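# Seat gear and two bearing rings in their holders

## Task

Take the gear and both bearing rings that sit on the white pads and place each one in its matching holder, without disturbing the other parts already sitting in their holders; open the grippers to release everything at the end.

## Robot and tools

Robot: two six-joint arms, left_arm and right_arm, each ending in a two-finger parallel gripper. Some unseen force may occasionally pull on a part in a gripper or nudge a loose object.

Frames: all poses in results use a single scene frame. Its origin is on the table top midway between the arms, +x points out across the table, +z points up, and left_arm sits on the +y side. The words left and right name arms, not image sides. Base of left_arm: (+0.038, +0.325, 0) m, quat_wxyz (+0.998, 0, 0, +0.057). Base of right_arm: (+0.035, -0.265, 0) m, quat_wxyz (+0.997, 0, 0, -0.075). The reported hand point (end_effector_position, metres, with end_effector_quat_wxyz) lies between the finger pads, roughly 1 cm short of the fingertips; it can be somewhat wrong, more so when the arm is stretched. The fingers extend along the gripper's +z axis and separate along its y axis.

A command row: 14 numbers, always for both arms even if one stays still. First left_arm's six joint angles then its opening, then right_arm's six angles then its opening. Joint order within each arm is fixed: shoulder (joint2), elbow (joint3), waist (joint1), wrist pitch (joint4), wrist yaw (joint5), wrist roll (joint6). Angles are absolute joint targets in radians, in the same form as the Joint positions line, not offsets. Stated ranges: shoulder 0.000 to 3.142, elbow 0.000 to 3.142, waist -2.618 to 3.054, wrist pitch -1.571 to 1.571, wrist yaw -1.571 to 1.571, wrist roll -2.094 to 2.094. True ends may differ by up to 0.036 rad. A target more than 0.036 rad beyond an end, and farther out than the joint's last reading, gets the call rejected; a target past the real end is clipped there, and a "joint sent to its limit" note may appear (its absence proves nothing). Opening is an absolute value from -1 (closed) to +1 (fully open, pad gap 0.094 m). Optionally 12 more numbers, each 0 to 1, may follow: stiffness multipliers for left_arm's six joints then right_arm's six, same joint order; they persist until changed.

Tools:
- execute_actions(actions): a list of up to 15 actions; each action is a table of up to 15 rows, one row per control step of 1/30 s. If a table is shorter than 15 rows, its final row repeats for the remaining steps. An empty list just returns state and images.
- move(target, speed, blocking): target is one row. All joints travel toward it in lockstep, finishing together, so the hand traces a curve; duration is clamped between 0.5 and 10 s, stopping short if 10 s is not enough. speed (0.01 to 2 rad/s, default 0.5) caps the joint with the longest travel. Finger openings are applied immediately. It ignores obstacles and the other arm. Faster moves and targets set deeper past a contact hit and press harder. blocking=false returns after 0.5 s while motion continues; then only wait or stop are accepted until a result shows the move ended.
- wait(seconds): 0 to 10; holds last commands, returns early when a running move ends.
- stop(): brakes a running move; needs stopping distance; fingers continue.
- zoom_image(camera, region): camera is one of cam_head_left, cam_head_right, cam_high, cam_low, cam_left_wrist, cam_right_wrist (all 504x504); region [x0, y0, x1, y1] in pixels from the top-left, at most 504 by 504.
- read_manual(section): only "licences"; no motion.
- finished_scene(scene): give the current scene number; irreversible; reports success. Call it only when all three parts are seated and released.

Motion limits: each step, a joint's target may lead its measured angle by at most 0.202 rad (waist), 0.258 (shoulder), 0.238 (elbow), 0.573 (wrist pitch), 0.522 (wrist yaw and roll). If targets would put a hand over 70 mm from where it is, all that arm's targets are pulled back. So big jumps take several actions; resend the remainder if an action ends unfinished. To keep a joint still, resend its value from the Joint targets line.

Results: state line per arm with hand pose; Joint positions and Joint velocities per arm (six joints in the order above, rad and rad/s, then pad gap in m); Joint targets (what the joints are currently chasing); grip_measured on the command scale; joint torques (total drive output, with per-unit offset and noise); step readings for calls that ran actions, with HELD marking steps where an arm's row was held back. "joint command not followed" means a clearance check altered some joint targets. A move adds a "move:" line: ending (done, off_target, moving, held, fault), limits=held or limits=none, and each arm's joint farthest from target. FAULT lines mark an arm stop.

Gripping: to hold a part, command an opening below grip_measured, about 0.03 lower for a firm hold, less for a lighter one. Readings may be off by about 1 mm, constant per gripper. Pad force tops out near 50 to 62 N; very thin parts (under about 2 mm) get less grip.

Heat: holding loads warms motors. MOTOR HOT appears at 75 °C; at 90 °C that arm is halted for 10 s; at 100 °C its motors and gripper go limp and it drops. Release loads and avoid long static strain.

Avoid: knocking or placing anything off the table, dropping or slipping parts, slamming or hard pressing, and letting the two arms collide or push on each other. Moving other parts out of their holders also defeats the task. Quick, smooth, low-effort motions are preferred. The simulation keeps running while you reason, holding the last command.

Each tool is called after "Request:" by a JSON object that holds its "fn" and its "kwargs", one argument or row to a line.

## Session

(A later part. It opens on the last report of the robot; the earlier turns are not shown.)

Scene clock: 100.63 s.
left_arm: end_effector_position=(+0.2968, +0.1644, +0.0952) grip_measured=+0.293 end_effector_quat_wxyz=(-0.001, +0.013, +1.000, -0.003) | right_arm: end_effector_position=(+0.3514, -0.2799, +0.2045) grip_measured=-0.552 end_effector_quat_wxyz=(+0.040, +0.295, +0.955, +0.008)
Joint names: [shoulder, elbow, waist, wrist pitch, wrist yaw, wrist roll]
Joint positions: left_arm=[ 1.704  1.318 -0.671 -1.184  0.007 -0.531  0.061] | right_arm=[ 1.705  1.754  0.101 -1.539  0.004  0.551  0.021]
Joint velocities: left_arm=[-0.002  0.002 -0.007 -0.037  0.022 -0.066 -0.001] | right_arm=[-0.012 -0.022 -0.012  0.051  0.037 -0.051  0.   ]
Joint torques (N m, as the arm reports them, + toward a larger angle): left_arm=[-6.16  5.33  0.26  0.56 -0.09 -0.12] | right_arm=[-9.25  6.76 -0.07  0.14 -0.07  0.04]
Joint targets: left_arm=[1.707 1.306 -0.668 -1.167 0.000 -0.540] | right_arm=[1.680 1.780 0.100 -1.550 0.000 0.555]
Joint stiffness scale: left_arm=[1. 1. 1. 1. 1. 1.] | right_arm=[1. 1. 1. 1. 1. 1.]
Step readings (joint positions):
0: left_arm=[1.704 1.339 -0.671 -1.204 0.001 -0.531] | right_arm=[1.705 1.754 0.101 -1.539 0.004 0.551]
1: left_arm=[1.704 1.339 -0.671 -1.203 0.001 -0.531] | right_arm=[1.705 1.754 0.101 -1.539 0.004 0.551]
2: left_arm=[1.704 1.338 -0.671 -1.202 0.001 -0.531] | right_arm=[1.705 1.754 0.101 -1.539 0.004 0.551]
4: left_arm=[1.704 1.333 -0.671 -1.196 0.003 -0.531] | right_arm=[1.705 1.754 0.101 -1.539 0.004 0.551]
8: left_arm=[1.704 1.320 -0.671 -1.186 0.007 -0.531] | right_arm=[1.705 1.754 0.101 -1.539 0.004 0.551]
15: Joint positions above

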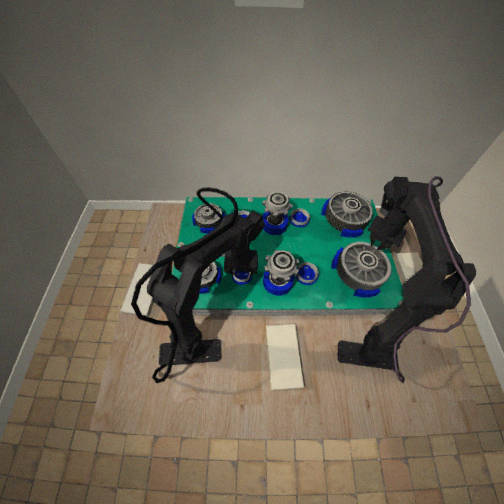

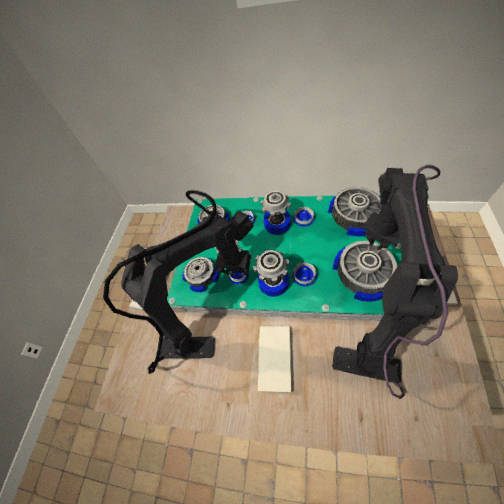

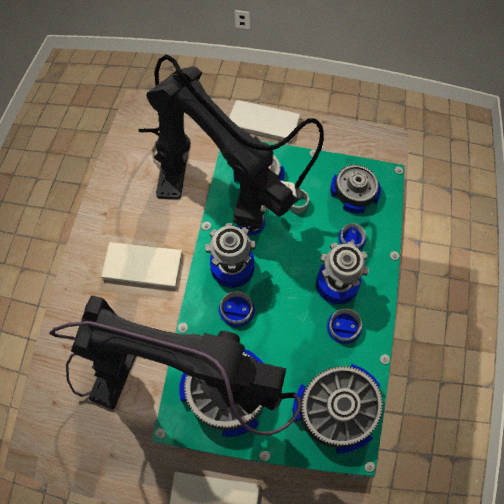

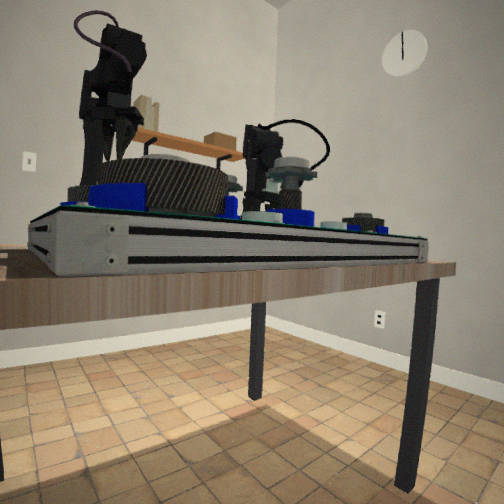

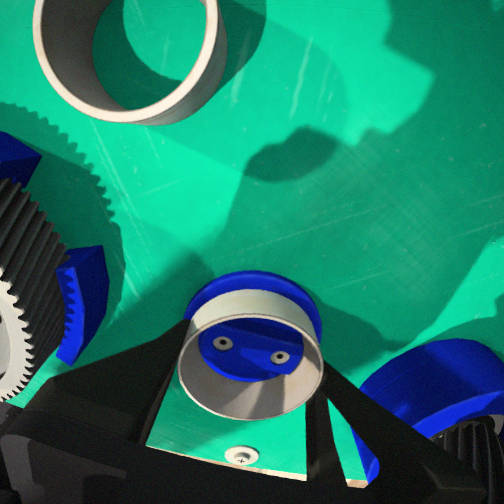

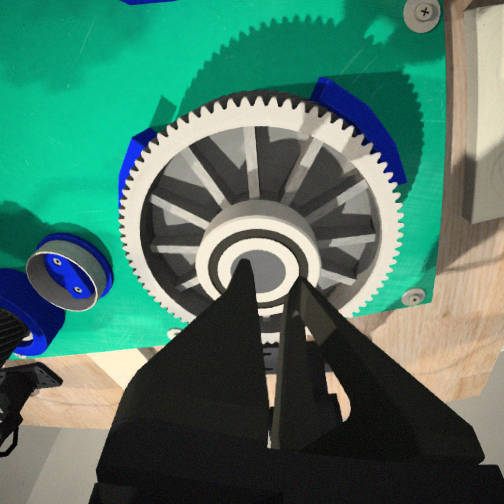

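Request:
{"fn": "execute_actions", "kwargs": {
  "actions": [
    [[1.708,1.301,-0.668,-1.162,0,-0.54,0.25,1.68,1.78,0.1,-1.55,0,0.555,-0.55],[1.708,1.301,-0.668,-1.162,0,-0.54,0.25,1.68,1.78,0.1,-1.55,0,0.555,-0.55],[1.709,1.296,-0.668,-1.157,0,-0.54,0.25,1.68,1.78,0.1,-1.55,0,0.555,-0.55],[1.709,1.296,-0.668,-1.157,0,-0.54,0.25,1.68,1.78,0.1,-1.55,0,0.555,-0.55],[1.71,1.291,-0.668,-1.152,0,-0.54,0.25,1.68,1.78,0.1,-1.55,0,0.555,-0.55],[1.71,1.291,-0.668,-1.152,0,-0.54,0.25,1.68,1.78,0.1,-1.55,0,0.555,-0.55],[1.71,1.286,-0.668,-1.147,0,-0.54,0.25,1.68,1.78,0.1,-1.55,0,0.555,-0.55]]
  ]
}}

Request:
{"fn": "zoom_image", "kwargs": {
  "camera": "cam_left_wrist",
  "region": [130, 230, 380, 480]
}}

Scene clock: 101.70 s.
left_arm: end_effector_position=(+0.2965, +0.1643, +0.0904) grip_measured=+0.293 end_effector_quat_wxyz=(-0.000, +0.013, +1.000, -0.004) | right_arm: end_effector_position=(+0.3514, -0.2799, +0.2045) grip_measured=-0.552 end_effector_quat_wxyz=(+0.040, +0.295, +0.955, +0.008)
Joint names: [shoulder, elbow, waist, wrist pitch, wrist yaw, wrist roll]
Joint positions: left_arm=[ 1.704  1.298 -0.671 -1.162  0.008 -0.531  0.061] | right_arm=[ 1.705  1.754  0.101 -1.539  0.004  0.551  0.021]
Joint velocities: left_arm=[-0.002 -0.007  0.002 -0.051 -0.007  0.022  0.001] | right_arm=[-0.007 -0.012  0.017  0.022 -0.007 -0.022  0.   ]
Joint torques (N m, as the arm reports them, + toward a larger angle): left_arm=[-5.89  5.3   0.26  0.55 -0.08 -0.13] | right_arm=[-9.21  6.75 -0.08  0.14 -0.07  0.04]
Joint targets: left_arm=[1.710 1.286 -0.668 -1.147 -0.000 -0.540] | right_arm=[1.680 1.780 0.100 -1.550 -0.000 0.555]
Joint stiffness scale: left_arm=[1. 1. 1. 1. 1. 1.] | right_arm=[1. 1. 1. 1. 1. 1.]
Step readings (joint positions):
0: left_arm=[1.704 1.318 -0.671 -1.184 0.007 -0.531] | right_arm=[1.705 1.754 0.101 -1.539 0.004 0.551]
1: left_arm=[1.704 1.318 -0.671 -1.183 0.007 -0.531] | right_arm=[1.705 1.754 0.101 -1.539 0.004 0.551]
2: left_arm=[1.704 1.318 -0.671 -1.182 0.007 -0.531] | right_arm=[1.705 1.754 0.101 -1.539 0.004 0.551]
4: left_arm=[1.704 1.318 -0.671 -1.180 0.007 -0.531] | right_arm=[1.705 1.754 0.101 -1.539 0.004 0.551]
8: left_arm=[1.704 1.303 -0.671 -1.168 0.008 -0.531] | right_arm=[1.705 1.754 0.101 -1.539 0.004 0.551]
15: Joint positions above

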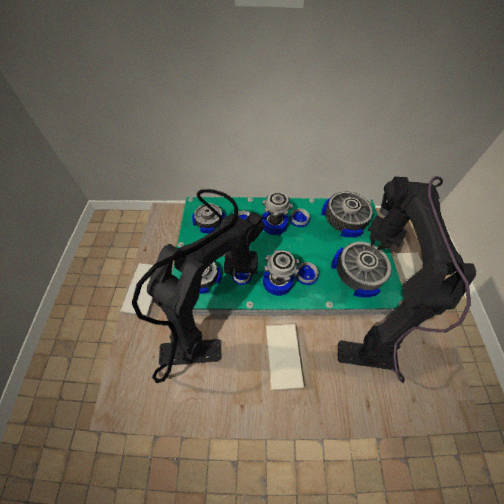

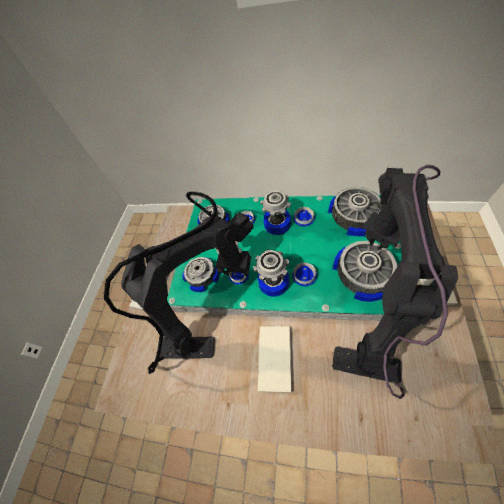

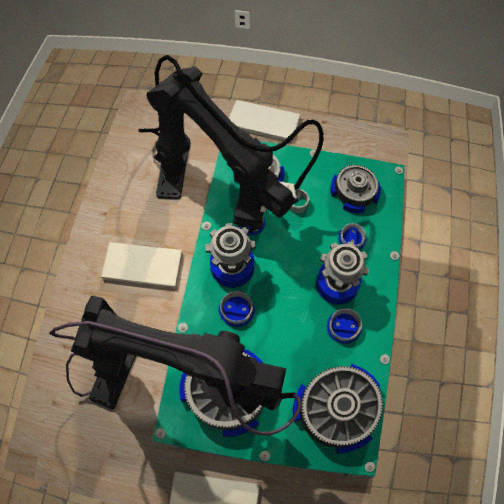

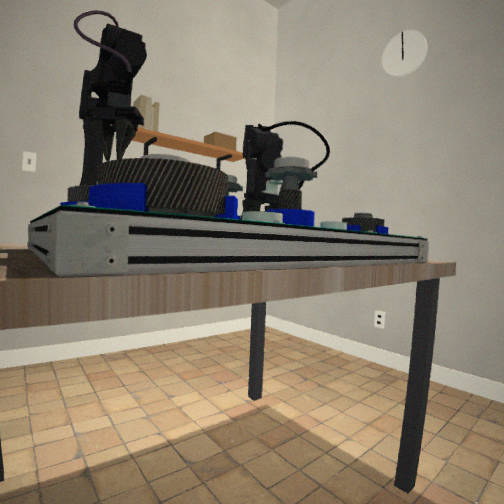

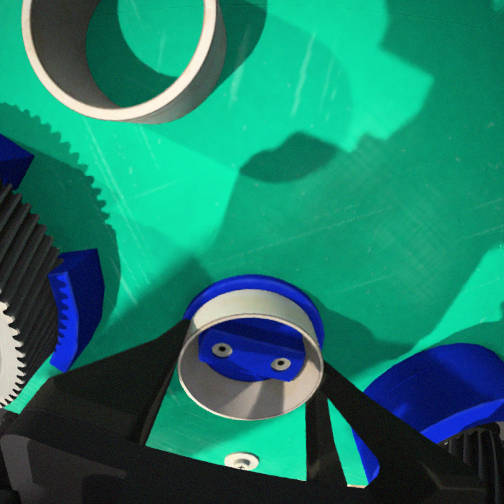

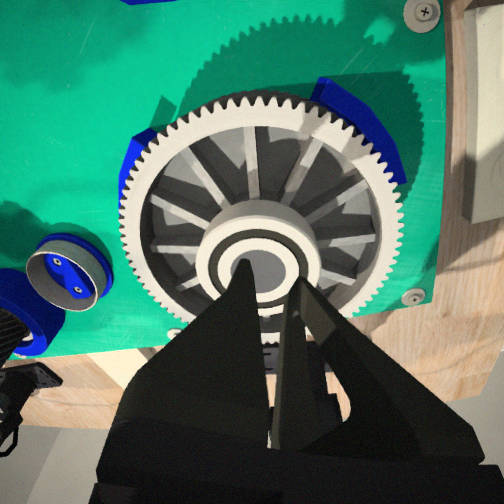

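Region (130, 230, 380, 480) of cam_left_wrist's 504x504 image, scaled by 2.016, with more detail than that image has.

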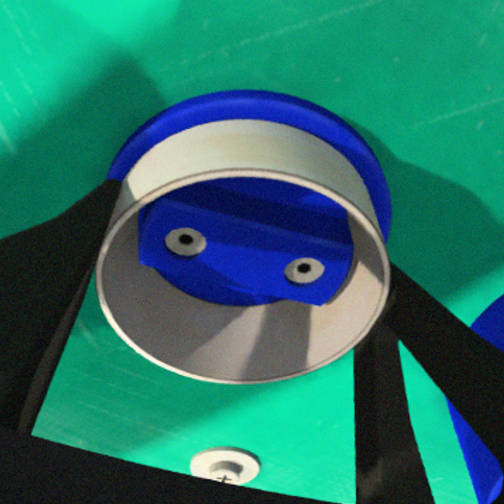

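The boss is inside the ring. I'll lower it a little further until it stops.

Request:
{"fn": "execute_actions", "kwargs": {
  "actions": [
    [[1.71,1.282,-0.668,-1.143,0,-0.54,0.25,1.68,1.78,0.1,-1.55,0,0.555,-0.55],[1.71,1.282,-0.668,-1.143,0,-0.54,0.25,1.68,1.78,0.1,-1.55,0,0.555,-0.55],[1.71,1.278,-0.668,-1.139,0,-0.54,0.25,1.68,1.78,0.1,-1.55,0,0.555,-0.55],[1.71,1.278,-0.668,-1.139,0,-0.54,0.25,1.68,1.78,0.1,-1.55,0,0.555,-0.55],[1.71,1.274,-0.668,-1.136,0,-0.54,0.25,1.68,1.78,0.1,-1.55,0,0.555,-0.55]]
  ]
}}

Scene clock: 102.47 s.
left_arm: end_effector_position=(+0.2970, +0.1640, +0.0898) grip_measured=+0.293 end_effector_quat_wxyz=(+0.001, +0.012, +1.000, -0.005) | right_arm: end_effector_position=(+0.3514, -0.2799, +0.2045) grip_measured=-0.552 end_effector_quat_wxyz=(+0.040, +0.295, +0.955, +0.008)
Joint names: [shoulder, elbow, waist, wrist pitch, wrist yaw, wrist roll]
Joint positions: left_arm=[ 1.704  1.296 -0.671 -1.157  0.008 -0.532  0.061] | right_arm=[ 1.705  1.754  0.101 -1.539  0.004  0.551  0.021]
Joint velocities: left_arm=[-0.022 -0.002  0.007  0.037 -0.066 -0.022  0.001] | right_arm=[-0.002 -0.002 -0.007  0.022 -0.022  0.051 -0.   ]
Joint torques (N m, as the arm reports them, + toward a larger angle): left_arm=[-5.93  4.43  0.28  0.63 -0.1  -0.13] | right_arm=[-9.18  6.7  -0.08  0.13 -0.07  0.03]
Joint targets: left_arm=[1.710 1.274 -0.668 -1.136 0.000 -0.540] | right_arm=[1.680 1.780 0.100 -1.550 0.000 0.555]
Joint stiffness scale: left_arm=[1. 1. 1. 1. 1. 1.] | right_arm=[1. 1. 1. 1. 1. 1.]
Step readings (joint positions):
0: left_arm=[1.704 1.298 -0.671 -1.162 0.008 -0.531] | right_arm=[1.705 1.754 0.101 -1.539 0.004 0.551]
1: left_arm=[1.704 1.298 -0.671 -1.161 0.008 -0.531] | right_arm=[1.705 1.754 0.101 -1.539 0.004 0.551]
2: left_arm=[1.704 1.298 -0.671 -1.161 0.008 -0.531] | right_arm=[1.705 1.754 0.101 -1.539 0.004 0.551]
4: left_arm=[1.704 1.298 -0.671 -1.160 0.008 -0.531] | right_arm=[1.705 1.754 0.101 -1.539 0.004 0.551]
8: left_arm=[1.704 1.296 -0.671 -1.157 0.008 -0.532] | right_arm=[1.705 1.754 0.101 -1.539 0.004 0.551]
15: Joint positions above

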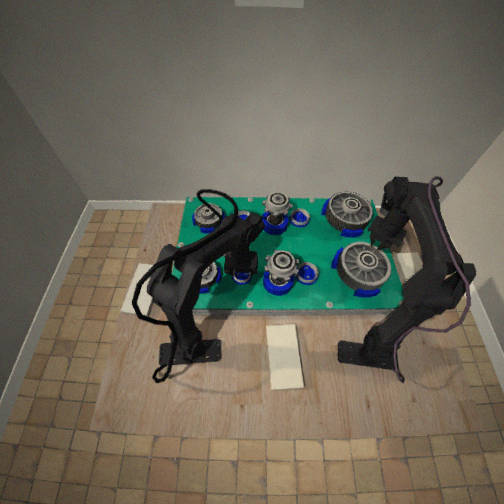

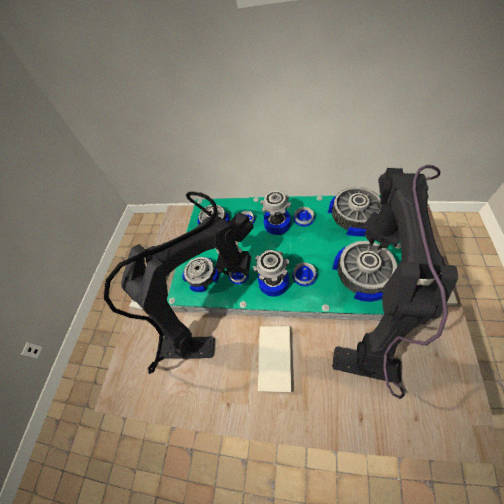

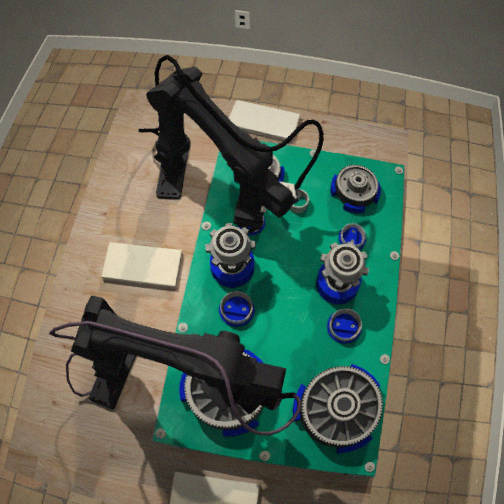

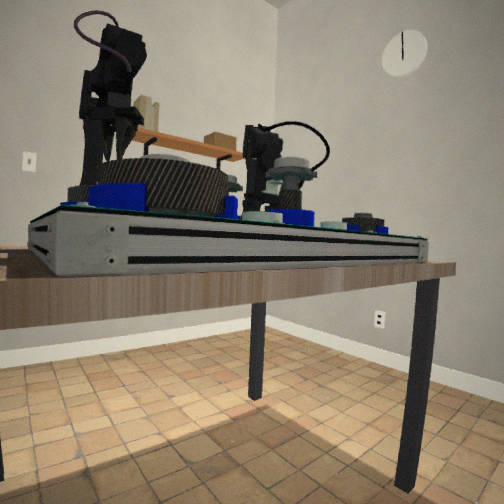

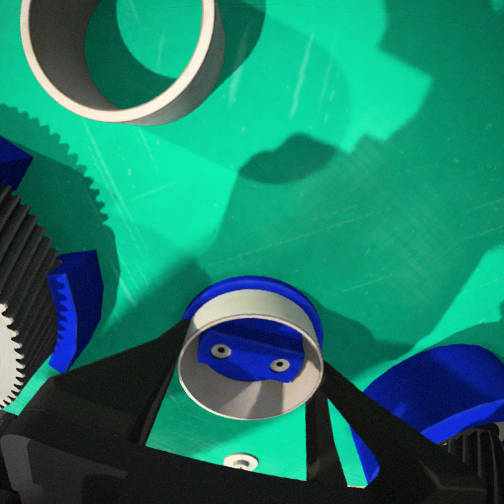

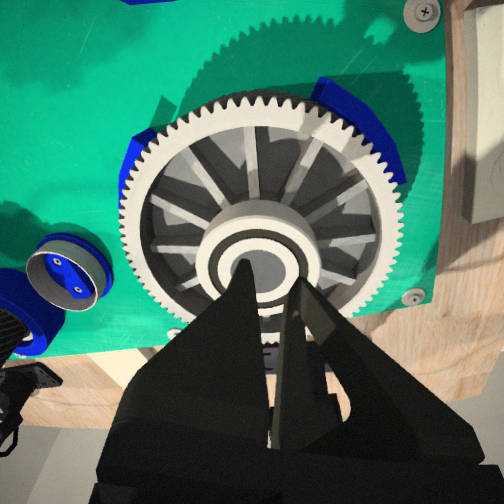

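The ring is seated, so I'll release it and lift.

Request:
{"fn": "execute_actions", "kwargs": {
  "actions": [
    [[1.71,1.29,-0.668,-1.147,0,-0.54,0.27,1.68,1.78,0.1,-1.55,0,0.555,-0.55],[1.71,1.29,-0.668,-1.147,0,-0.54,0.29,1.68,1.78,0.1,-1.55,0,0.555,-0.55],[1.71,1.29,-0.668,-1.147,0,-0.54,0.31,1.68,1.78,0.1,-1.55,0,0.555,-0.55],[1.71,1.29,-0.668,-1.147,0,-0.54,0.34,1.68,1.78,0.1,-1.55,0,0.555,-0.55],[1.71,1.29,-0.668,-1.147,0,-0.54,0.38,1.68,1.78,0.1,-1.55,0,0.555,-0.55],[1.71,1.29,-0.668,-1.147,0,-0.54,0.43,1.68,1.78,0.1,-1.55,0,0.555,-0.55],[1.71,1.29,-0.668,-1.147,0,-0.54,0.5,1.68,1.78,0.1,-1.55,0,0.555,-0.55],[1.71,1.29,-0.668,-1.147,0,-0.54,0.55,1.68,1.78,0.1,-1.55,0,0.555,-0.55]]
  ]
}}

Request:
{"fn": "move", "kwargs": {
  "target": [1.70,1.48,-0.668,-1.31,0,-0.54,0.55,1.68,1.78,0.1,-1.55,0,0.555,-0.55],
  "speed": 0.3
}}

Scene clock: 103.67 s.
left_arm: end_effector_position=(+0.2970, +0.1641, +0.0898) grip_measured=+0.549 end_effector_quat_wxyz=(+0.001, +0.012, +1.000, -0.005) | right_arm: end_effector_position=(+0.3514, -0.2799, +0.2045) grip_measured=-0.552 end_effector_quat_wxyz=(+0.040, +0.295, +0.955, +0.008)
Joint names: [shoulder, elbow, waist, wrist pitch, wrist yaw, wrist roll]
Joint positions: left_arm=[ 1.704  1.296 -0.671 -1.157  0.007 -0.532  0.073] | right_arm=[ 1.705  1.754  0.101 -1.539  0.004  0.551  0.021]
Joint velocities: left_arm=[-0.007 -0.002 -0.007 -0.037 -0.022 -0.007  0.   ] | right_arm=[-0.007 -0.012 -0.002 -0.007 -0.037  0.066 -0.001]
Joint torques (N m, as the arm reports them, + toward a larger angle): left_arm=[-5.95  5.92  0.21  0.49 -0.09 -0.11] | right_arm=[-9.23  6.72 -0.09  0.13 -0.06  0.04]
Joint targets: left_arm=[1.710 1.290 -0.668 -1.147 -0.000 -0.540] | right_arm=[1.680 1.780 0.100 -1.550 -0.000 0.555]
Joint stiffness scale: left_arm=[1. 1. 1. 1. 1. 1.] | right_arm=[1. 1. 1. 1. 1. 1.]
Step readings (joint positions):
0: left_arm=[1.704 1.296 -0.671 -1.157 0.008 -0.532] | right_arm=[1.705 1.754 0.101 -1.539 0.004 0.551]
1: left_arm=[1.704 1.296 -0.671 -1.157 0.008 -0.532] | right_arm=[1.705 1.754 0.101 -1.539 0.004 0.551]
2: left_arm=[1.704 1.296 -0.671 -1.157 0.008 -0.532] | right_arm=[1.705 1.754 0.101 -1.539 0.004 0.551]
4: left_arm=[1.704 1.296 -0.671 -1.157 0.007 -0.532] | right_arm=[1.705 1.754 0.101 -1.539 0.004 0.551]
8: left_arm=[1.704 1.296 -0.671 -1.157 0.007 -0.532] | right_arm=[1.705 1.754 0.101 -1.539 0.004 0.551]
15: Joint positions above

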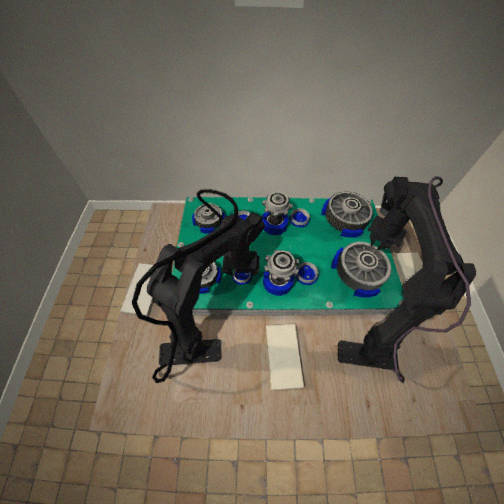

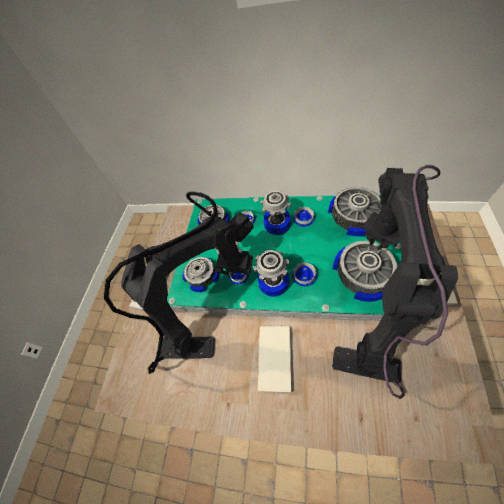

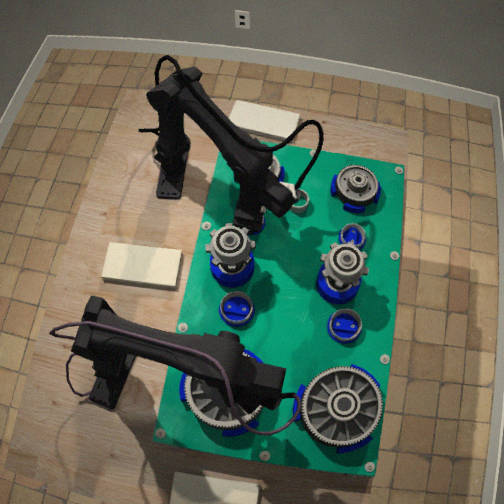

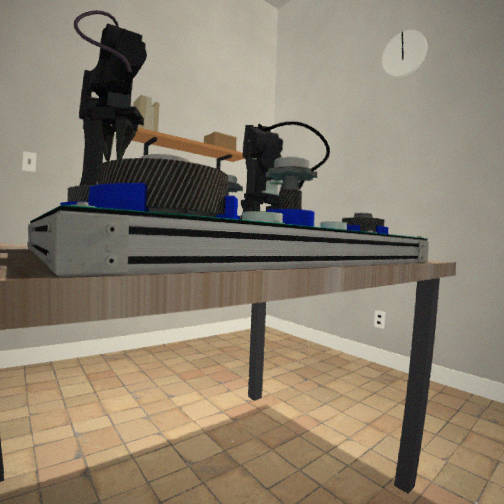

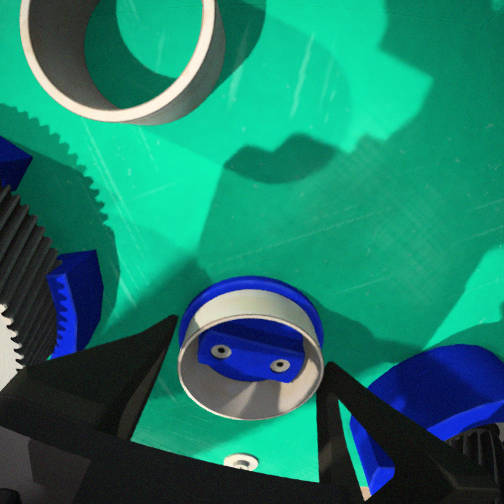

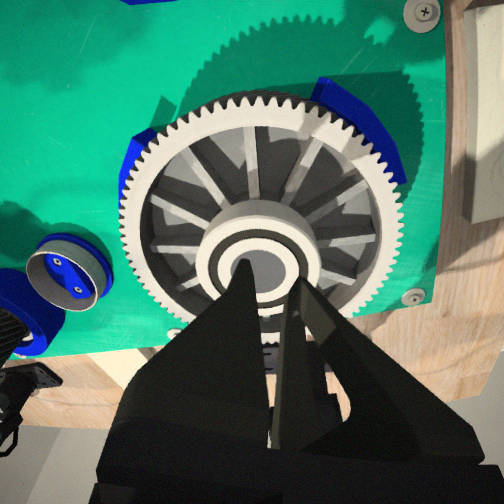

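Scene clock: 104.97 s.
left_arm: end_effector_position=(+0.3031, +0.1603, +0.1280) grip_measured=+0.549 end_effector_quat_wxyz=(+0.007, +0.012, +1.000, -0.009) | right_arm: end_effector_position=(+0.3514, -0.2799, +0.2045) grip_measured=-0.552 end_effector_quat_wxyz=(+0.040, +0.295, +0.955, +0.008)
Joint names: [shoulder, elbow, waist, wrist pitch, wrist yaw, wrist roll]
Joint positions: left_arm=[ 1.704  1.448 -0.671 -1.294  0.007 -0.532  0.073] | right_arm=[ 1.705  1.754  0.101 -1.539  0.004  0.551  0.021]
Joint velocities: left_arm=[ 0.002  0.027  0.002 -0.007 -0.051 -0.007 -0.   ] | right_arm=[-0.012  0.007 -0.012  0.037  0.007 -0.022  0.001]
Joint torques (N m, as the arm reports them, + toward a larger angle): left_arm=[-6.7   9.46  0.24  0.21 -0.09 -0.12] | right_arm=[-9.23  6.76 -0.1   0.13 -0.08  0.02]
Joint targets: left_arm=[1.700 1.480 -0.668 -1.310 -0.000 -0.540] | right_arm=[1.680 1.780 0.100 -1.550 -0.000 0.555]
Joint stiffness scale: left_arm=[1. 1. 1. 1. 1. 1.] | right_arm=[1. 1. 1. 1. 1. 1.]
move: off_target (left_arm, right_arm); limits=none; left_arm: farthest joint: the elbow, 0.032 radians from its target (0.184 radians at the start); right_arm: farthest joint: the elbow, 0.026 radians from its target (0.026 radians at the start)

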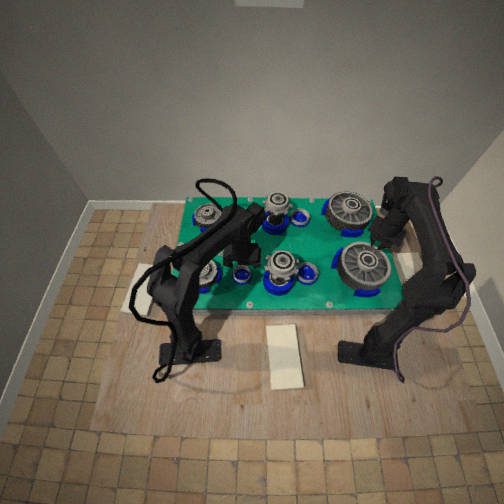

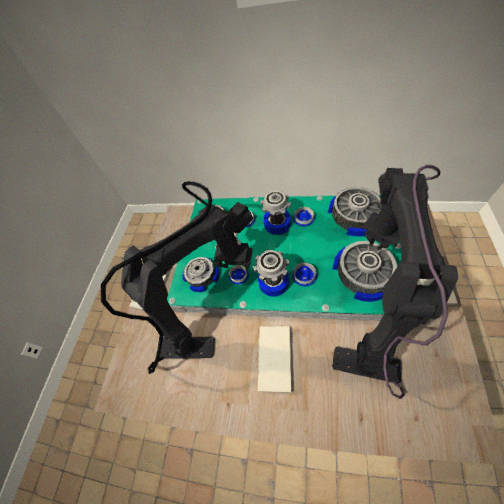

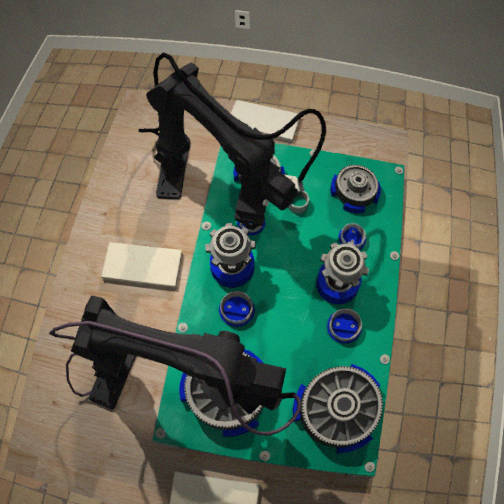

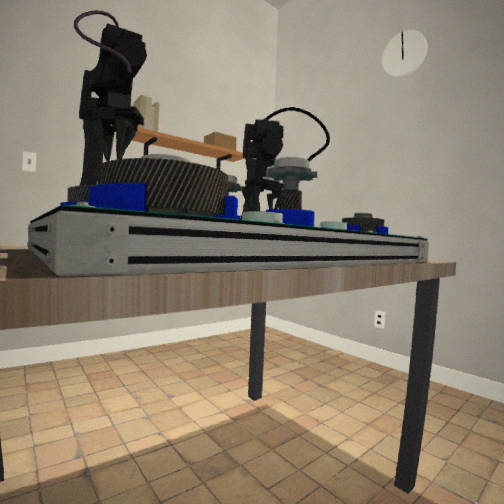

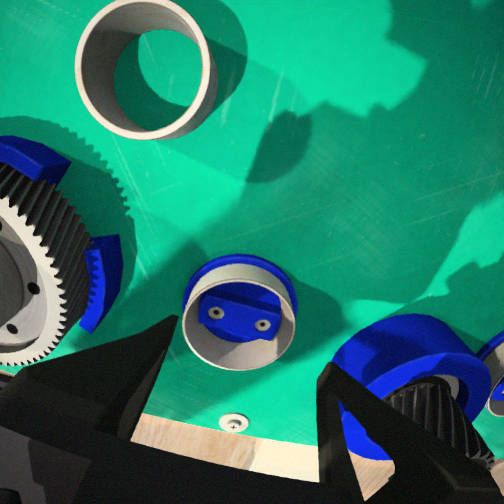

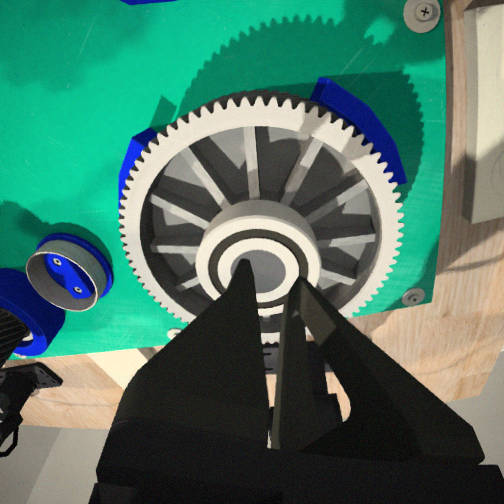

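Request:
{"fn": "finished_scene", "kwargs": {
  "scene": 2
}}

The scene is finished: the task was done.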